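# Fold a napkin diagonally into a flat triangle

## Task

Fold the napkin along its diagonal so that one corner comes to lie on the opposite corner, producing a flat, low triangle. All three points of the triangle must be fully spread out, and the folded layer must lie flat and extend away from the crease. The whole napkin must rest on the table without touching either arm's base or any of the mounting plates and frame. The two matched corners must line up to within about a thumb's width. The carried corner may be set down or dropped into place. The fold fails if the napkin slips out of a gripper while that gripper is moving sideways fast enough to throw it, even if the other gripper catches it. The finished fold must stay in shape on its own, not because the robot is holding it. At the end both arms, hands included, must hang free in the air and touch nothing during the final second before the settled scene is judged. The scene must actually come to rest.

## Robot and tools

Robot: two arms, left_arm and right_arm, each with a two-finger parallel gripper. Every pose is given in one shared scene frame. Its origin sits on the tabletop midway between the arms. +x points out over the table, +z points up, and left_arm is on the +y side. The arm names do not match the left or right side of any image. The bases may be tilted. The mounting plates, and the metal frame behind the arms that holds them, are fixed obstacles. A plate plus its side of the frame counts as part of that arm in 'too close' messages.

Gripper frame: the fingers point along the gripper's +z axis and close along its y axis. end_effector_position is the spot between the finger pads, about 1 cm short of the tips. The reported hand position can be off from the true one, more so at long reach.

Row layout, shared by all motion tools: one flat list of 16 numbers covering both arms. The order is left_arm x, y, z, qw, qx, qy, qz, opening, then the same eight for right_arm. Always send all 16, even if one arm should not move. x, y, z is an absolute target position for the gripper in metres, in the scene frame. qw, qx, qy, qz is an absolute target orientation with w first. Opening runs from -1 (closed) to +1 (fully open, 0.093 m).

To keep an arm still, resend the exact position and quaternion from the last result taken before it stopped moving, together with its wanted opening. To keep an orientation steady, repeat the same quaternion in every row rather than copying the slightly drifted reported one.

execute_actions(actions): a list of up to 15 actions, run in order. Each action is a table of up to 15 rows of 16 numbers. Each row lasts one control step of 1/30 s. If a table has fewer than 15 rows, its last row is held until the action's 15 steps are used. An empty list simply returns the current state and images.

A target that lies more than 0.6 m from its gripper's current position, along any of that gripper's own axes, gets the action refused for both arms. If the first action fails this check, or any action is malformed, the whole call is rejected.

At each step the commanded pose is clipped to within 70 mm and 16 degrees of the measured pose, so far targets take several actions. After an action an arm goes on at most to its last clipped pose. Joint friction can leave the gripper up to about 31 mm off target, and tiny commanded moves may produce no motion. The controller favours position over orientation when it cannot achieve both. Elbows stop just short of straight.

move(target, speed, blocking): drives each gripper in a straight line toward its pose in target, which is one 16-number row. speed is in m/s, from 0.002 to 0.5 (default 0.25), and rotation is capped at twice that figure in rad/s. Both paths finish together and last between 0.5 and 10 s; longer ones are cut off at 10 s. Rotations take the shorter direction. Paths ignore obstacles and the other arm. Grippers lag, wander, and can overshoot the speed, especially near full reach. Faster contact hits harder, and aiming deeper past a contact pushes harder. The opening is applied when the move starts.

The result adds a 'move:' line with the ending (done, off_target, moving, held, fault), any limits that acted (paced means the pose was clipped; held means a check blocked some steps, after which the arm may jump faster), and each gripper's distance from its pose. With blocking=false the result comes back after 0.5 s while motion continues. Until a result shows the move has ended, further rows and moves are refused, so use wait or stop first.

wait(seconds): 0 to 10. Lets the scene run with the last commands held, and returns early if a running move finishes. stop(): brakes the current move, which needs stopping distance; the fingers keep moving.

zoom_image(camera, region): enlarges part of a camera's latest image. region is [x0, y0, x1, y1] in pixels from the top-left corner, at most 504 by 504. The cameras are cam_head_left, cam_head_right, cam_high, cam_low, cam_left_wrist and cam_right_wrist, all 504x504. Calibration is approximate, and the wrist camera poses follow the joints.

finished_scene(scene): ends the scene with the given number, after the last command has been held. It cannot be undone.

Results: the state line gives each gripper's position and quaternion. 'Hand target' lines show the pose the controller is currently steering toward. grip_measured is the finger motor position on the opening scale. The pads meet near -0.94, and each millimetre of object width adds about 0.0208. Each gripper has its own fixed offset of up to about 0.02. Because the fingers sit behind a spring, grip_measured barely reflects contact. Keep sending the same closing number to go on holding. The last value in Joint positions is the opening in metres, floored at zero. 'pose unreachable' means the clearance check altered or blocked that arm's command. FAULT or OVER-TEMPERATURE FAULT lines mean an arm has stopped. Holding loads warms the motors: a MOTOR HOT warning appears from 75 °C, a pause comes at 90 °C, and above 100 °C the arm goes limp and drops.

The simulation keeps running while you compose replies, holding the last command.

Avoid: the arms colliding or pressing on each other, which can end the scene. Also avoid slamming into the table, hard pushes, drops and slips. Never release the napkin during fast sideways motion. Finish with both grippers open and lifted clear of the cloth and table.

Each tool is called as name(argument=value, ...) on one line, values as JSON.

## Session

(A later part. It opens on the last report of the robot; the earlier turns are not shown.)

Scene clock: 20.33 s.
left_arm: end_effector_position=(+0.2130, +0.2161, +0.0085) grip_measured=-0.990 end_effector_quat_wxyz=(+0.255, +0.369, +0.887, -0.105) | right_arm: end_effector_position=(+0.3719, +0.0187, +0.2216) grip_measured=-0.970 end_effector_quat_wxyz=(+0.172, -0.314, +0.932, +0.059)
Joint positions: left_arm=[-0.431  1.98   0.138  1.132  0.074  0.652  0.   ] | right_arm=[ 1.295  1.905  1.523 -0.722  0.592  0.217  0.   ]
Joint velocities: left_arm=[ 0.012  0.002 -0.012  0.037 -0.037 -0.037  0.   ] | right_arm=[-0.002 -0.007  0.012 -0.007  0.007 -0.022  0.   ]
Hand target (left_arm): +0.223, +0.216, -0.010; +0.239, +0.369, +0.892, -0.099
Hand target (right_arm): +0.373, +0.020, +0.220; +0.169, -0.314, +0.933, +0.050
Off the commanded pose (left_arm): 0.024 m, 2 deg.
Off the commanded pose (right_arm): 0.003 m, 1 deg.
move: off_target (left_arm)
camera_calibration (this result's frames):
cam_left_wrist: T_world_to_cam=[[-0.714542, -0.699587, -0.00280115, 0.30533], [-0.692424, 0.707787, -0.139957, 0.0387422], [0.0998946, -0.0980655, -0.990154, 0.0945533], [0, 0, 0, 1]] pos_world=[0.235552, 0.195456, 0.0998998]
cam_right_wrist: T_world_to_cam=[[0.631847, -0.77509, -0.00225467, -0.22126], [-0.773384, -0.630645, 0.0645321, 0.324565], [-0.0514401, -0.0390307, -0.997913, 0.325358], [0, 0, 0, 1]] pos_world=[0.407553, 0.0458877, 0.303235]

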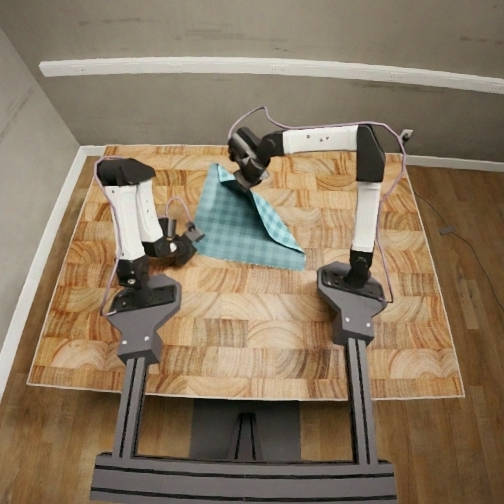

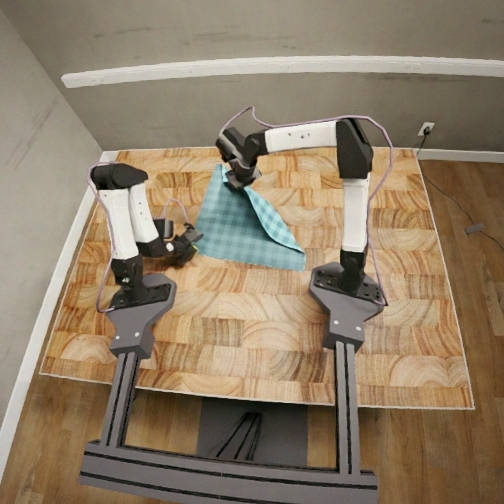

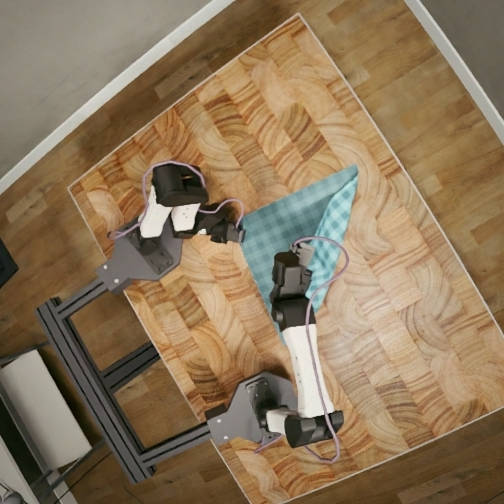

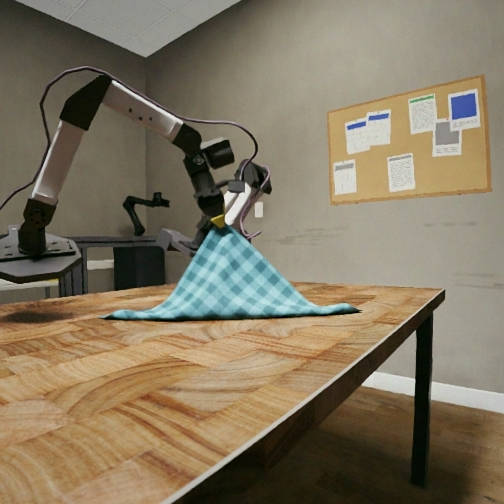

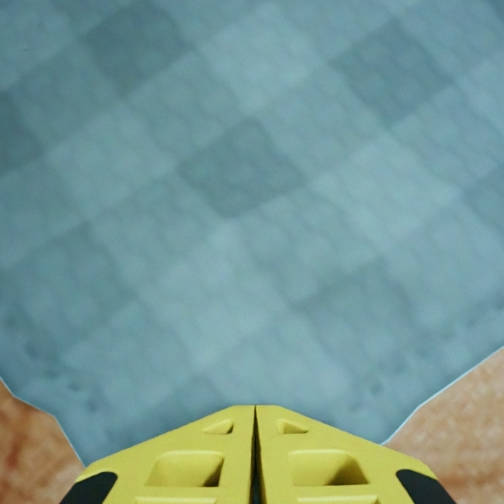

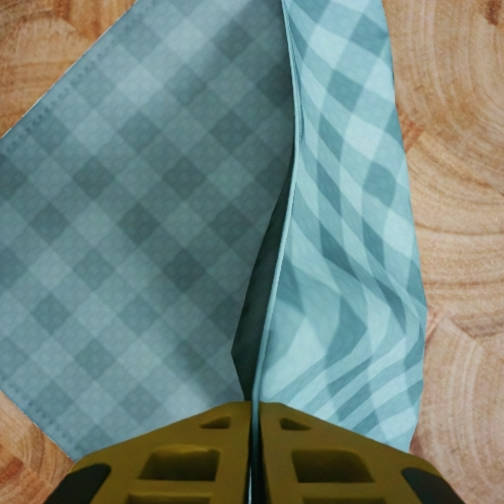

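move(target=[0.21,0.23,0.07,0.239,0.370,0.893,-0.099,-1, 0.34,0.06,0.18,0.165,-0.312,0.934,0.055,-1], speed=0.12)

move(target=[0.28,0.55,0.2,0.354,-0.24,0.897,0.095,-1, 0.28,0.14,0.11,0.165,-0.312,0.934,0.055,-1], speed=0.3)

Scene clock: 22.23 s.
left_arm: end_effector_position=(+0.2024, +0.2327, +0.0635) grip_measured=-0.990 end_effector_quat_wxyz=(+0.228, +0.371, +0.894, -0.101) | right_arm: end_effector_position=(+0.3410, +0.0534, +0.1808) grip_measured=-0.970 end_effector_quat_wxyz=(+0.160, -0.315, +0.934, +0.054)
Joint positions: left_arm=[-0.458  1.292  0.084  0.45   0.032  0.631  0.   ] | right_arm=[ 1.342  2.05   1.523 -0.637  0.605  0.286  0.   ]
Joint velocities: left_arm=[ 0.007  0.002 -0.027 -0.081 -0.022 -0.051  0.   ] | right_arm=[-0.012 -0.027 -0.002 -0.022  0.037 -0.051  0.   ]
Hand target (left_arm): +0.211, +0.230, +0.068; +0.239, +0.370, +0.892, -0.099
Hand target (right_arm): +0.340, +0.059, +0.180; +0.165, -0.312, +0.934, +0.055
Off the commanded pose (left_arm): 0.010 m, 1 deg.
Off the commanded pose (right_arm): 0.007 m, 1 deg.
move: done
camera_calibration (this result's frames):
cam_left_wrist: T_world_to_cam=[[-0.715498, -0.698523, 0.0113112, 0.308536], [-0.696609, 0.712124, -0.0872711, 0.0237814], [0.0529059, -0.0703218, -0.99612, 0.155152], [0, 0, 0, 1]] pos_world=[0.229115, 0.209495, 0.153136]
cam_right_wrist: T_world_to_cam=[[0.631795, -0.775129, -0.00323415, -0.17479], [-0.771733, -0.629407, 0.0909622, 0.319736], [-0.072543, -0.0549736, -0.995849, 0.292023], [0, 0, 0, 1]] pos_world=[0.378367, 0.0818126, 0.261162]

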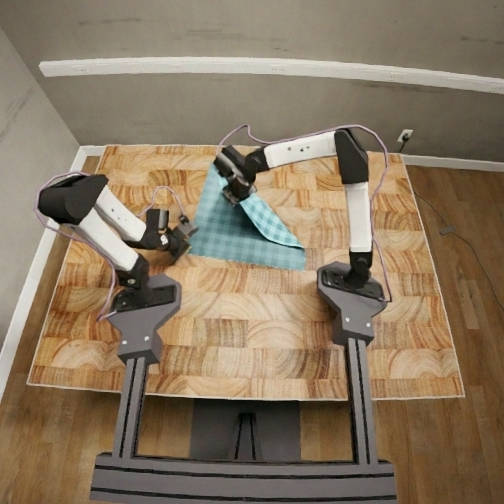

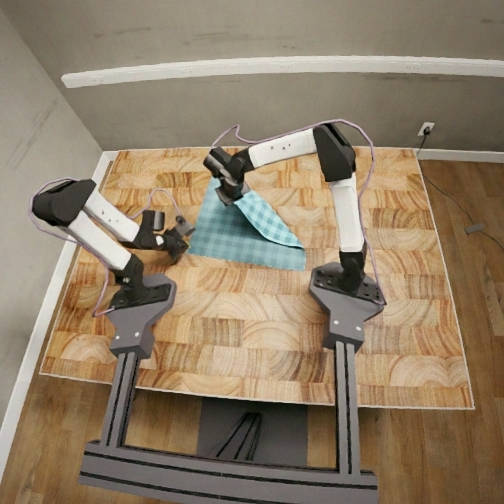

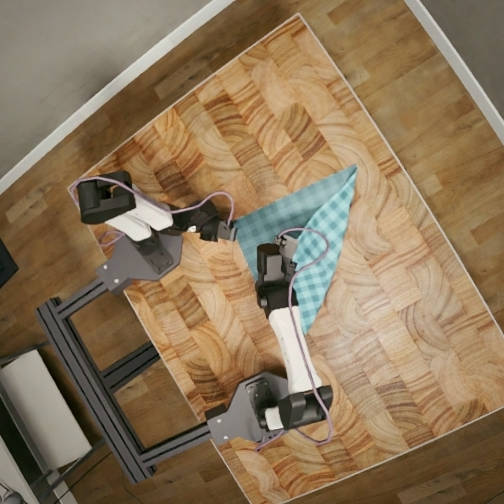

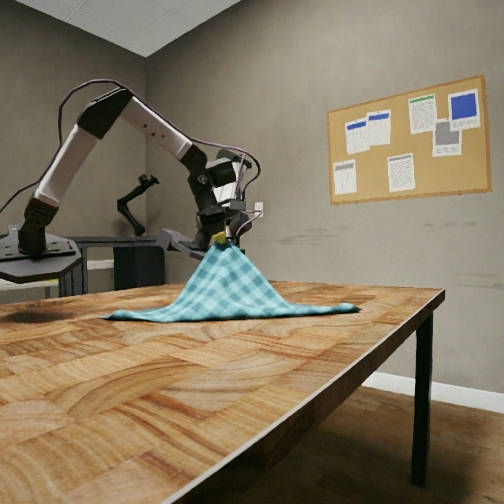

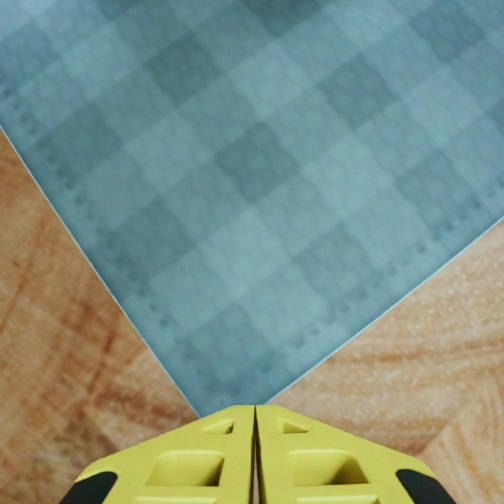

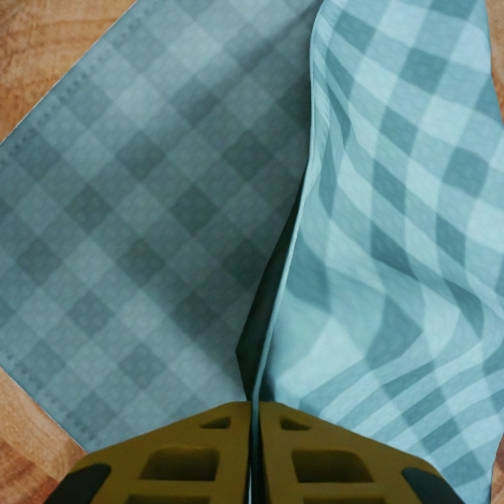

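Scene clock: 25.03 s.
left_arm: end_effector_position=(+0.2877, +0.5378, +0.1890) grip_measured=-0.989 end_effector_quat_wxyz=(+0.352, -0.247, +0.900, +0.073) | right_arm: end_effector_position=(+0.2808, +0.1294, +0.1084) grip_measured=-0.970 end_effector_quat_wxyz=(+0.157, -0.318, +0.934, +0.050)
Joint positions: left_arm=[0.637 0.966 0.509 0.074 0.369 0.022 0.   ] | right_arm=[ 1.438  2.403  1.688 -0.526  0.642  0.397  0.   ]
Joint velocities: left_arm=[-0.017 -0.002 -0.012 -0.051 -0.007  0.022  0.   ] | right_arm=[ 0.002 -0.002 -0.007  0.037 -0.022 -0.022  0.   ]
Hand target (left_arm): +0.290, +0.546, +0.192; +0.356, -0.254, +0.896, +0.082
Hand target (right_arm): +0.281, +0.138, +0.109; +0.166, -0.312, +0.934, +0.055
Off the commanded pose (left_arm): 0.018 m, 3 deg.
Off the commanded pose (right_arm): 0.011 m, 1 deg.
move: off_target (left_arm, right_arm)
camera_calibration (this result's frames):
cam_left_wrist: T_world_to_cam=[[0.490372, -0.870548, 0.0409967, 0.321276], [-0.821235, -0.477317, -0.312638, 0.595081], [0.291735, 0.119641, -0.948987, 0.117311], [0, 0, 0, 1]] pos_world=[0.296933, 0.549693, 0.2842]
cam_right_wrist: T_world_to_cam=[[0.635057, -0.772455, 0.00390999, -0.0800679], [-0.768879, -0.631614, 0.0994432, 0.326255], [-0.0743458, -0.0661584, -0.995036, 0.221602], [0, 0, 0, 1]] pos_world=[0.318173, 0.158879, 0.188371]

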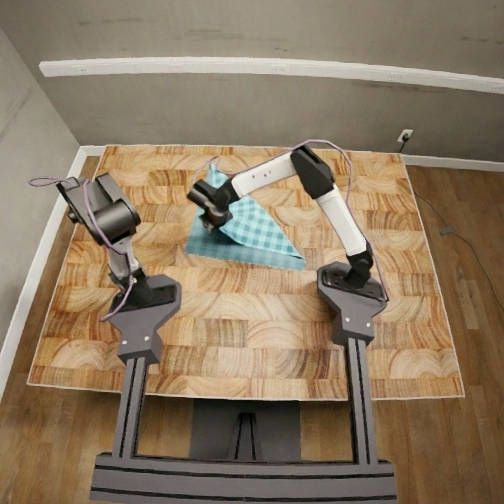

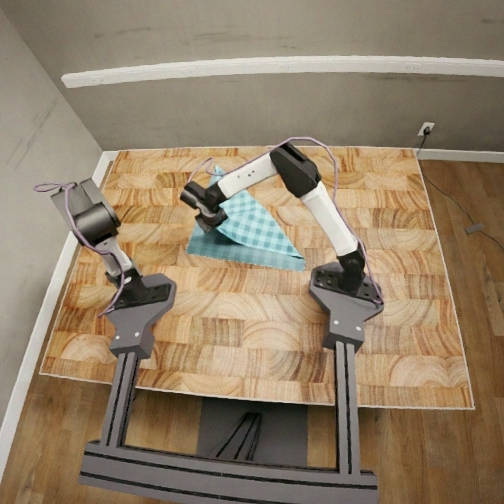

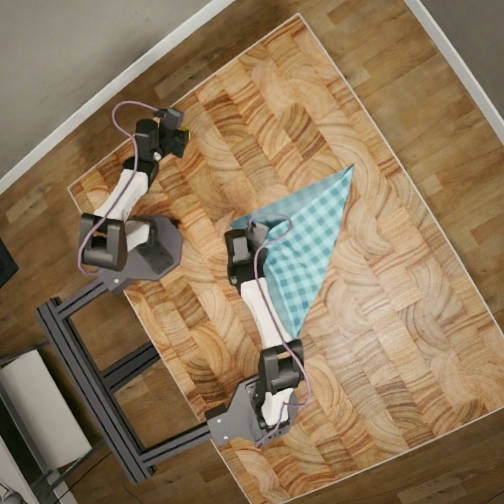

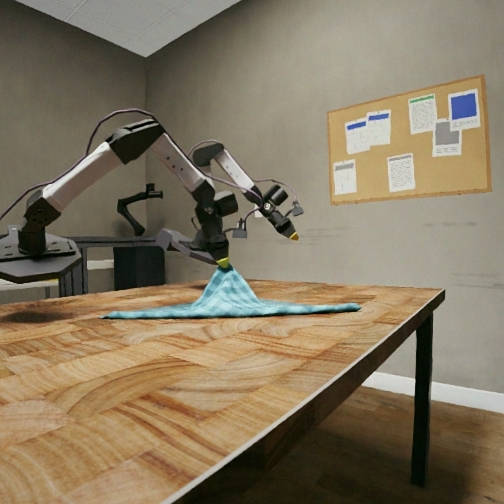

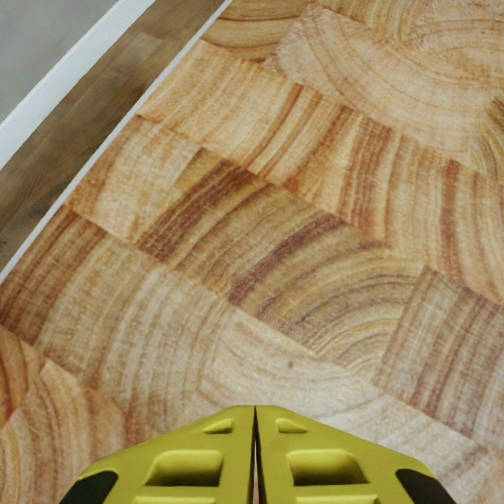

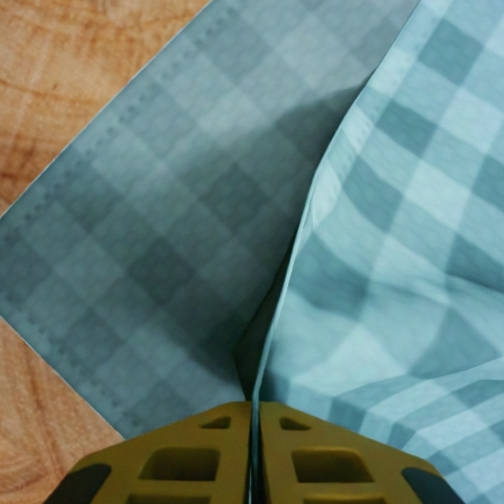

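move(target=[0.2877,0.5378,0.189,0.352,-0.247,0.900,0.073,-1, 0.243,0.212,0.05,0.165,-0.312,0.934,0.055,-1], speed=0.1)

Scene clock: 26.97 s.
left_arm: end_effector_position=(+0.2877, +0.5379, +0.1890) grip_measured=-0.989 end_effector_quat_wxyz=(+0.352, -0.249, +0.899, +0.073) | right_arm: end_effector_position=(+0.2478, +0.2108, +0.0501) grip_measured=-0.970 end_effector_quat_wxyz=(+0.166, -0.309, +0.934, +0.062)
Joint positions: left_arm=[0.637 0.966 0.509 0.074 0.368 0.019 0.   ] | right_arm=[ 1.484  2.813  2.151 -0.574  0.654  0.447  0.   ]
Joint velocities: left_arm=[ 0.002 -0.012 -0.007  0.007 -0.081  0.051  0.   ] | right_arm=[ 0.002 -0.007  0.056  0.007 -0.037 -0.037  0.   ]
Hand target (left_arm): +0.288, +0.538, +0.189; +0.352, -0.247, +0.900, +0.073
Hand target (right_arm): +0.244, +0.211, +0.049; +0.166, -0.312, +0.934, +0.055
Off the commanded pose (left_arm): 0.000 m, 0 deg.
Off the commanded pose (right_arm): 0.005 m, 1 deg.
move: done
camera_calibration (this result's frames):
cam_left_wrist: T_world_to_cam=[[0.492516, -0.869279, 0.0422224, 0.319872], [-0.819886, -0.479711, -0.312514, 0.595954], [0.291916, 0.119301, -0.948974, 0.117439], [0, 0, 0, 1]] pos_world=[0.29679, 0.549933, 0.284184]
cam_right_wrist: T_world_to_cam=[[0.624971, -0.780496, -0.0154216, 0.00913232], [-0.777811, -0.624261, 0.0728643, 0.360058], [-0.0664973, -0.0335429, -0.997223, 0.157829], [0, 0, 0, 1]] pos_world=[0.284844, 0.237191, 0.131296]

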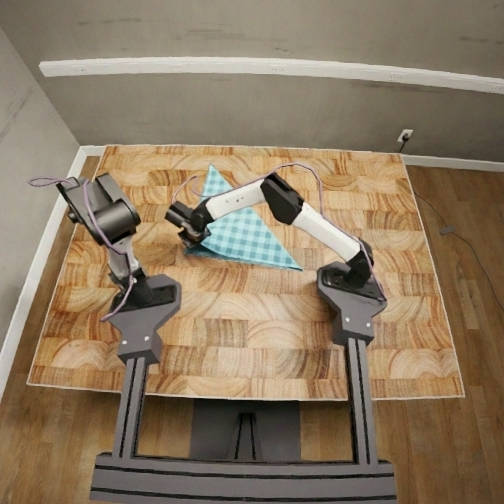

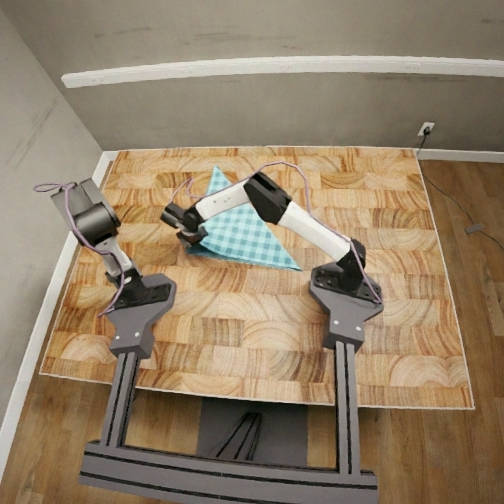

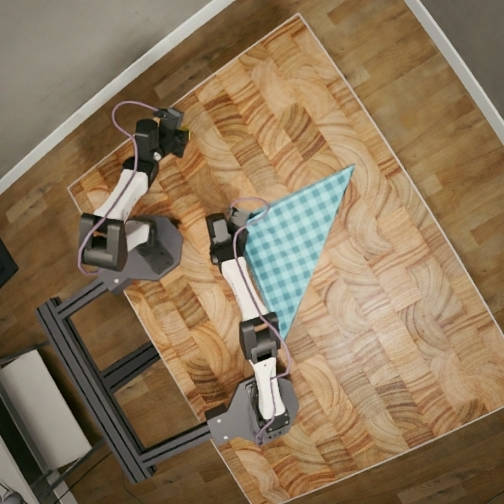

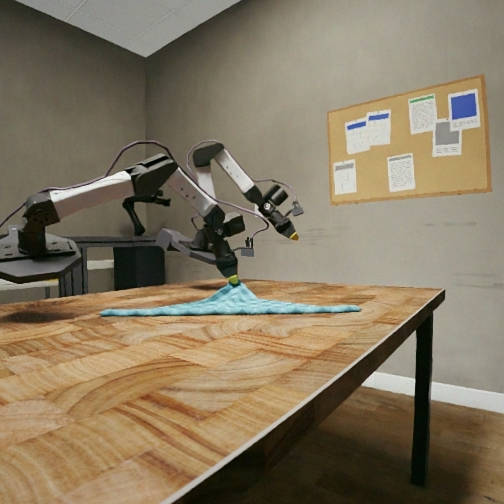

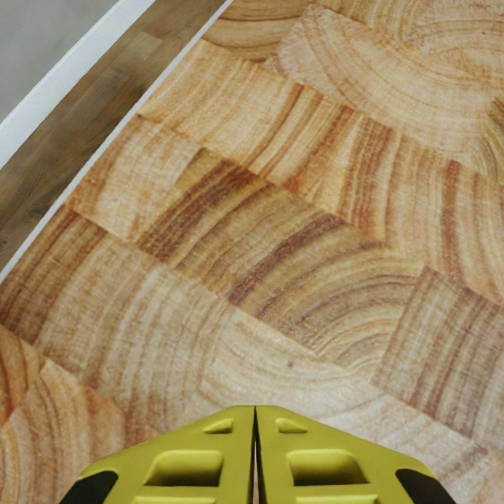

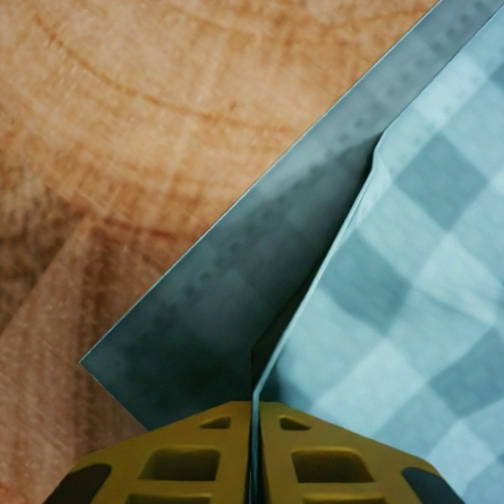

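move(target=[0.2877,0.5378,0.189,0.352,-0.247,0.900,0.073,-1, 0.230,0.230,0.025,0.165,-0.312,0.934,0.055,-1], speed=0.06)

zoom_image(camera="cam_head_left", region=[160, 150, 320, 310])

Scene clock: 28.67 s.
left_arm: end_effector_position=(+0.2877, +0.5379, +0.1890) grip_measured=-0.989 end_effector_quat_wxyz=(+0.352, -0.249, +0.899, +0.073) | right_arm: end_effector_position=(+0.2357, +0.2299, +0.0277) grip_measured=-0.970 end_effector_quat_wxyz=(+0.166, -0.308, +0.935, +0.063)
Joint positions: left_arm=[0.637 0.966 0.509 0.074 0.368 0.019 0.   ] | right_arm=[ 1.492  2.965  2.349 -0.627  0.658  0.46   0.   ]
Joint velocities: left_arm=[ 0.022 -0.007  0.007  0.007 -0.007  0.037  0.   ] | right_arm=[-0.007 -0.007 -0.002 -0.007  0.007  0.022  0.   ]
Hand target (left_arm): +0.288, +0.538, +0.189; +0.352, -0.247, +0.900, +0.073
Hand target (right_arm): +0.230, +0.230, +0.025; +0.166, -0.312, +0.934, +0.056
Off the commanded pose (left_arm): 0.000 m, 0 deg.
Off the commanded pose (right_arm): 0.006 m, 1 deg.
move: done
camera_calibration (this result's frames):
cam_left_wrist: T_world_to_cam=[[0.492516, -0.869279, 0.0422224, 0.319872], [-0.819886, -0.479711, -0.312514, 0.595954], [0.291916, 0.119301, -0.948974, 0.117439], [0, 0, 0, 1]] pos_world=[0.29679, 0.549933, 0.284184]
cam_right_wrist: T_world_to_cam=[[0.62312, -0.781961, -0.0160715, 0.0320537], [-0.779253, -0.62246, 0.0728573, 0.364203], [-0.0669754, -0.0328751, -0.997213, 0.135292], [0, 0, 0, 1]] pos_world=[0.272894, 0.256214, 0.108896]

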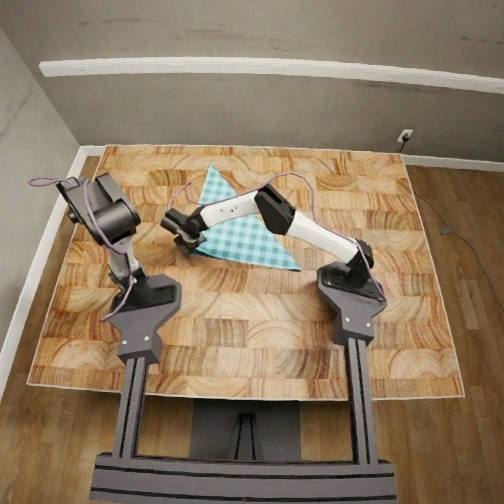

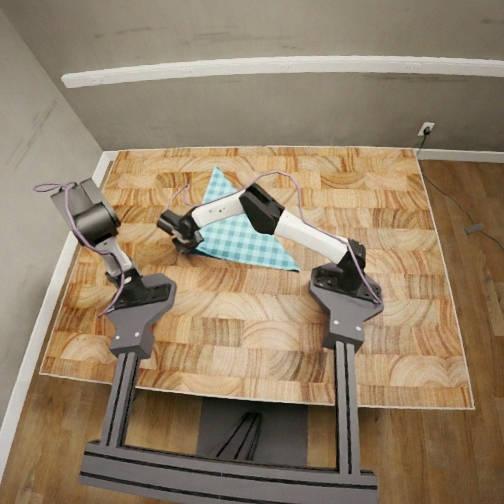

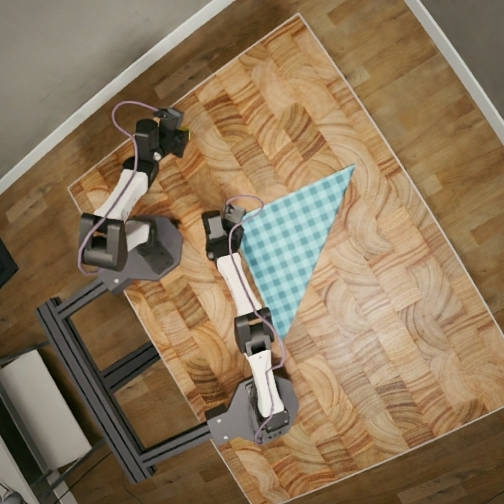

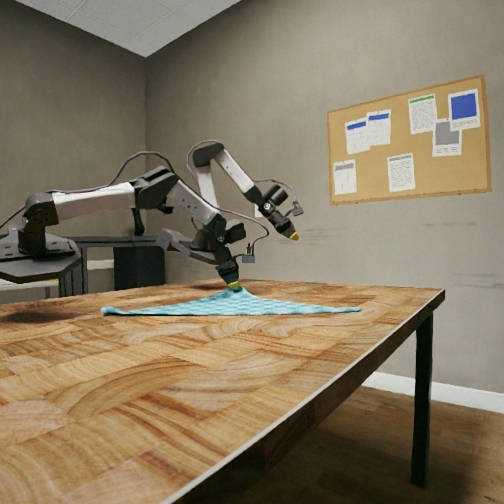

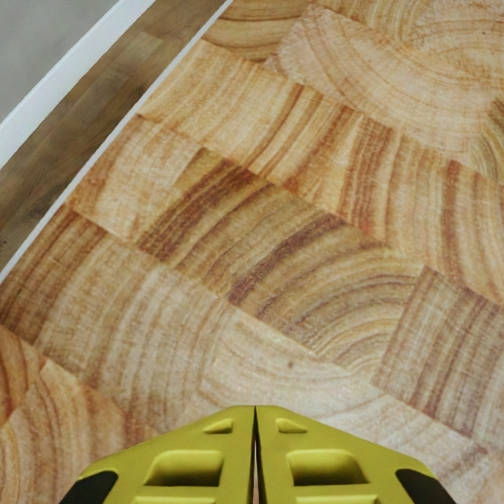

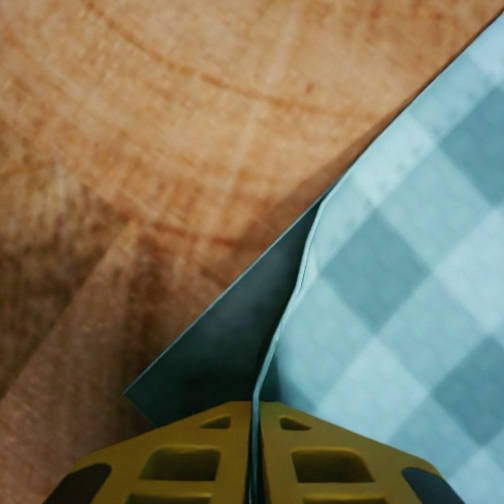

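Region (160, 150, 320, 310) of cam_head_left's 504x504 image, scaled by 3.150, with more detail than that image has.

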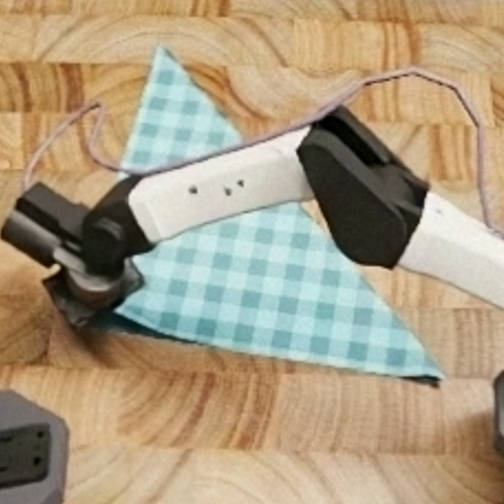

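execute_actions(actions=[[[0.2877,0.5378,0.189,0.352,-0.247,0.900,0.073,-1, 0.230,0.230,0.025,0.165,-0.312,0.934,0.055,-0.5]],[[0.2877,0.5378,0.189,0.352,-0.247,0.900,0.073,-1, 0.230,0.230,0.025,0.165,-0.312,0.934,0.055,0.6]]])

Scene clock: 29.93 s.
left_arm: end_effector_position=(+0.2877, +0.5379, +0.1890) grip_measured=-0.989 end_effector_quat_wxyz=(+0.352, -0.249, +0.899, +0.073) | right_arm: end_effector_position=(+0.2355, +0.2292, +0.0274) grip_measured=+0.598 end_effector_quat_wxyz=(+0.165, -0.309, +0.935, +0.061)
Joint positions: left_arm=[0.637 0.966 0.509 0.074 0.368 0.019 0.   ] | right_arm=[ 1.492  2.965  2.349 -0.631  0.658  0.462  0.074]
Joint velocities: left_arm=[-0.012  0.007  0.007 -0.007 -0.066 -0.022  0.   ] | right_arm=[-0.007 -0.012 -0.012 -0.007 -0.051  0.051 -0.   ]
Hand target (left_arm): +0.288, +0.538, +0.189; +0.352, -0.247, +0.900, +0.073
Hand target (right_arm): +0.230, +0.230, +0.025; +0.165, -0.312, +0.934, +0.056
Off the commanded pose (left_arm): 0.000 m, 0 deg.
Off the commanded pose (right_arm): 0.006 m, 1 deg.
camera_calibration (this result's frames):
cam_left_wrist: T_world_to_cam=[[0.492516, -0.869279, 0.0422224, 0.319872], [-0.819886, -0.479711, -0.312514, 0.595954], [0.291916, 0.119301, -0.948974, 0.117439], [0, 0, 0, 1]] pos_world=[0.29679, 0.549933, 0.284184]
cam_right_wrist: T_world_to_cam=[[0.623547, -0.781657, -0.0141649, 0.0314428], [-0.778841, -0.622668, 0.0754441, 0.363451], [-0.0677915, -0.0360108, -0.997049, 0.135916], [0, 0, 0, 1]] pos_world=[0.272679, 0.255781, 0.108541]

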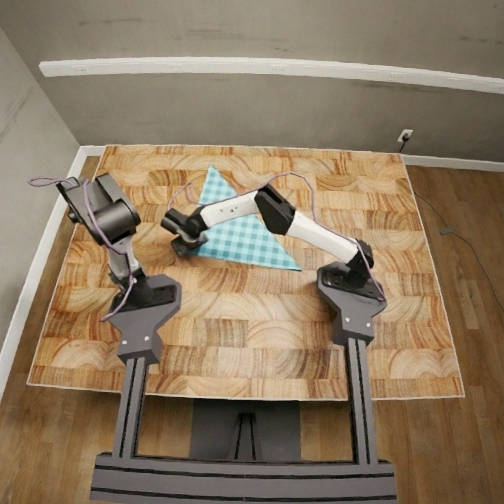

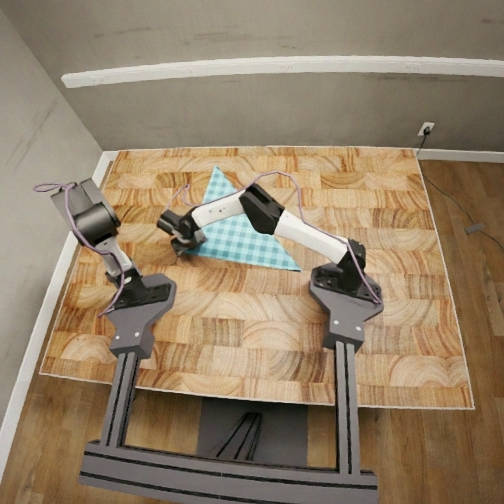

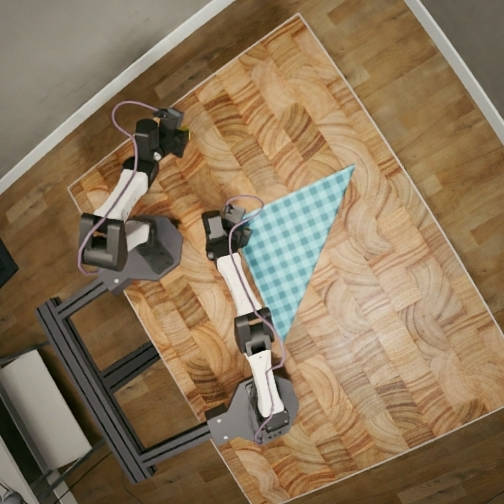

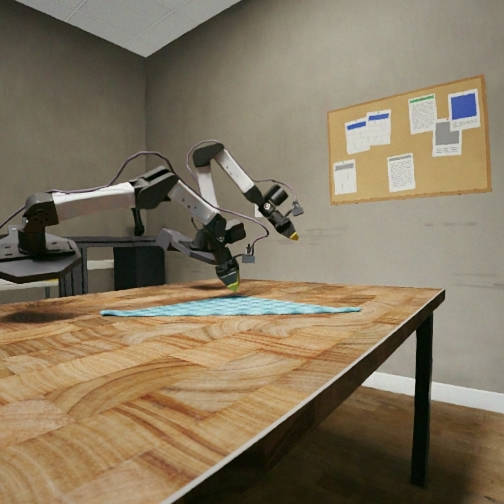

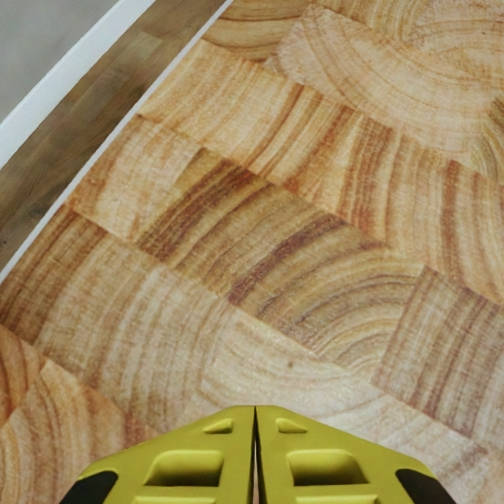

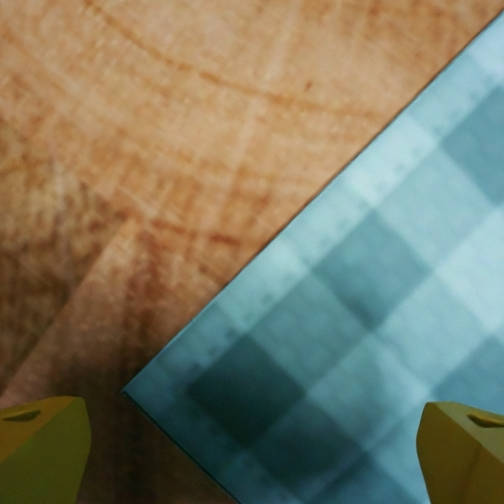

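Perfect. Lift clear.

move(target=[0.2877,0.5378,0.189,0.352,-0.247,0.900,0.073,-1, 0.27,0.14,0.12,0.165,-0.312,0.934,0.055,0.6], speed=0.25)

finished_scene(scene=1)

Scene clock: 31.33 s.
left_arm: end_effector_position=(+0.2877, +0.5379, +0.1890) grip_measured=-0.989 end_effector_quat_wxyz=(+0.352, -0.249, +0.899, +0.073) | right_arm: end_effector_position=(+0.2682, +0.1484, +0.1303) grip_measured=+0.598 end_effector_quat_wxyz=(+0.168, -0.310, +0.933, +0.064)
Joint positions: left_arm=[0.637 0.966 0.509 0.074 0.368 0.019 0.   ] | right_arm=[ 1.492  2.419  1.758 -0.576  0.658  0.452  0.074]
Joint velocities: left_arm=[-0.007 -0.007  0.002 -0.051  0.037  0.051  0.   ] | right_arm=[ 0.007 -0.007 -0.012 -0.022 -0.037  0.007  0.   ]
Hand target (left_arm): +0.288, +0.538, +0.189; +0.352, -0.247, +0.900, +0.073
Hand target (right_arm): +0.270, +0.141, +0.122; +0.165, -0.312, +0.934, +0.055
Off the commanded pose (left_arm): 0.000 m, 0 deg.
Off the commanded pose (right_arm): 0.013 m, 1 deg.
move: off_target (right_arm)
camera_calibration (this result's frames):
cam_left_wrist: T_world_to_cam=[[0.492516, -0.869279, 0.0422224, 0.319872], [-0.819886, -0.479711, -0.312514, 0.595954], [0.291916, 0.119301, -0.948974, 0.117439], [0, 0, 0, 1]] pos_world=[0.29679, 0.549933, 0.284184]
cam_right_wrist: T_world_to_cam=[[0.627301, -0.778616, -0.0158189, -0.0519638], [-0.776217, -0.626756, 0.0682921, 0.331677], [-0.0630879, -0.0305608, -0.99754, 0.235795], [0, 0, 0, 1]] pos_world=[0.304927, 0.174627, 0.211742]

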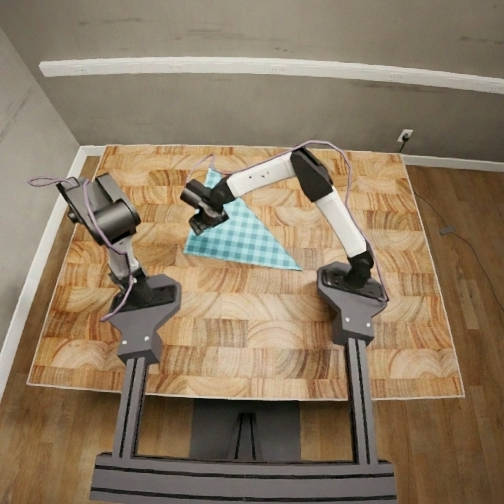

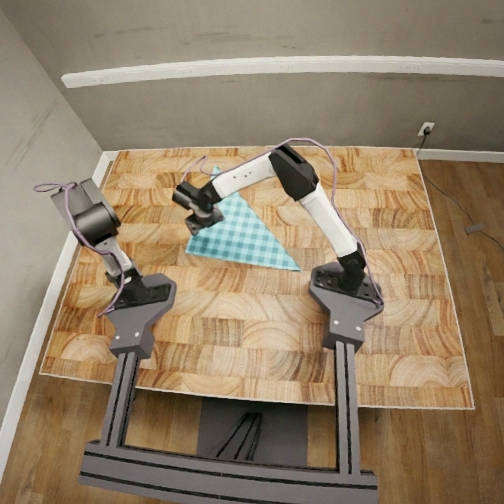

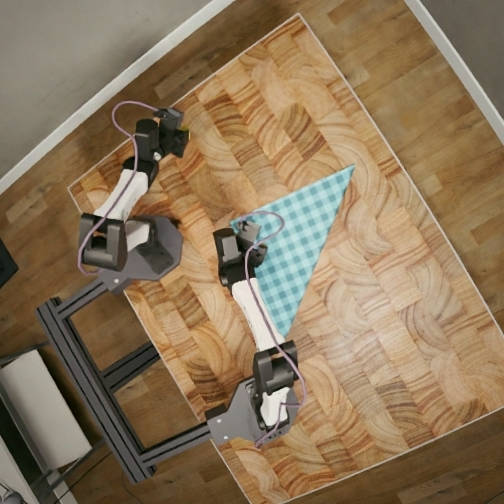

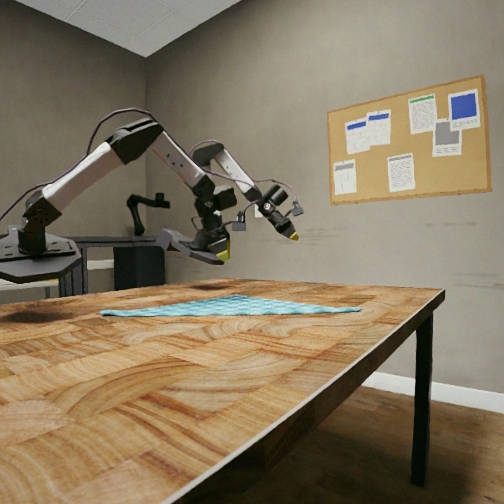

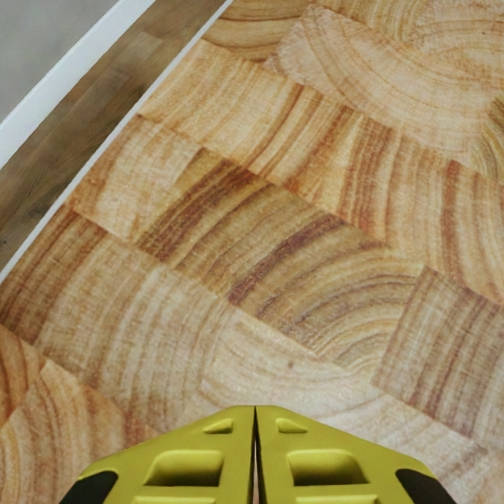

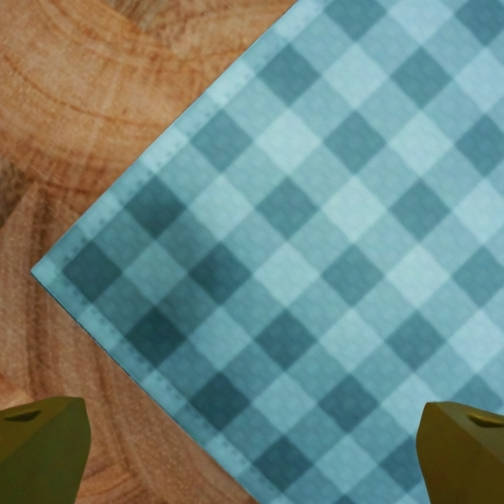

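The scene is finished: the task was done.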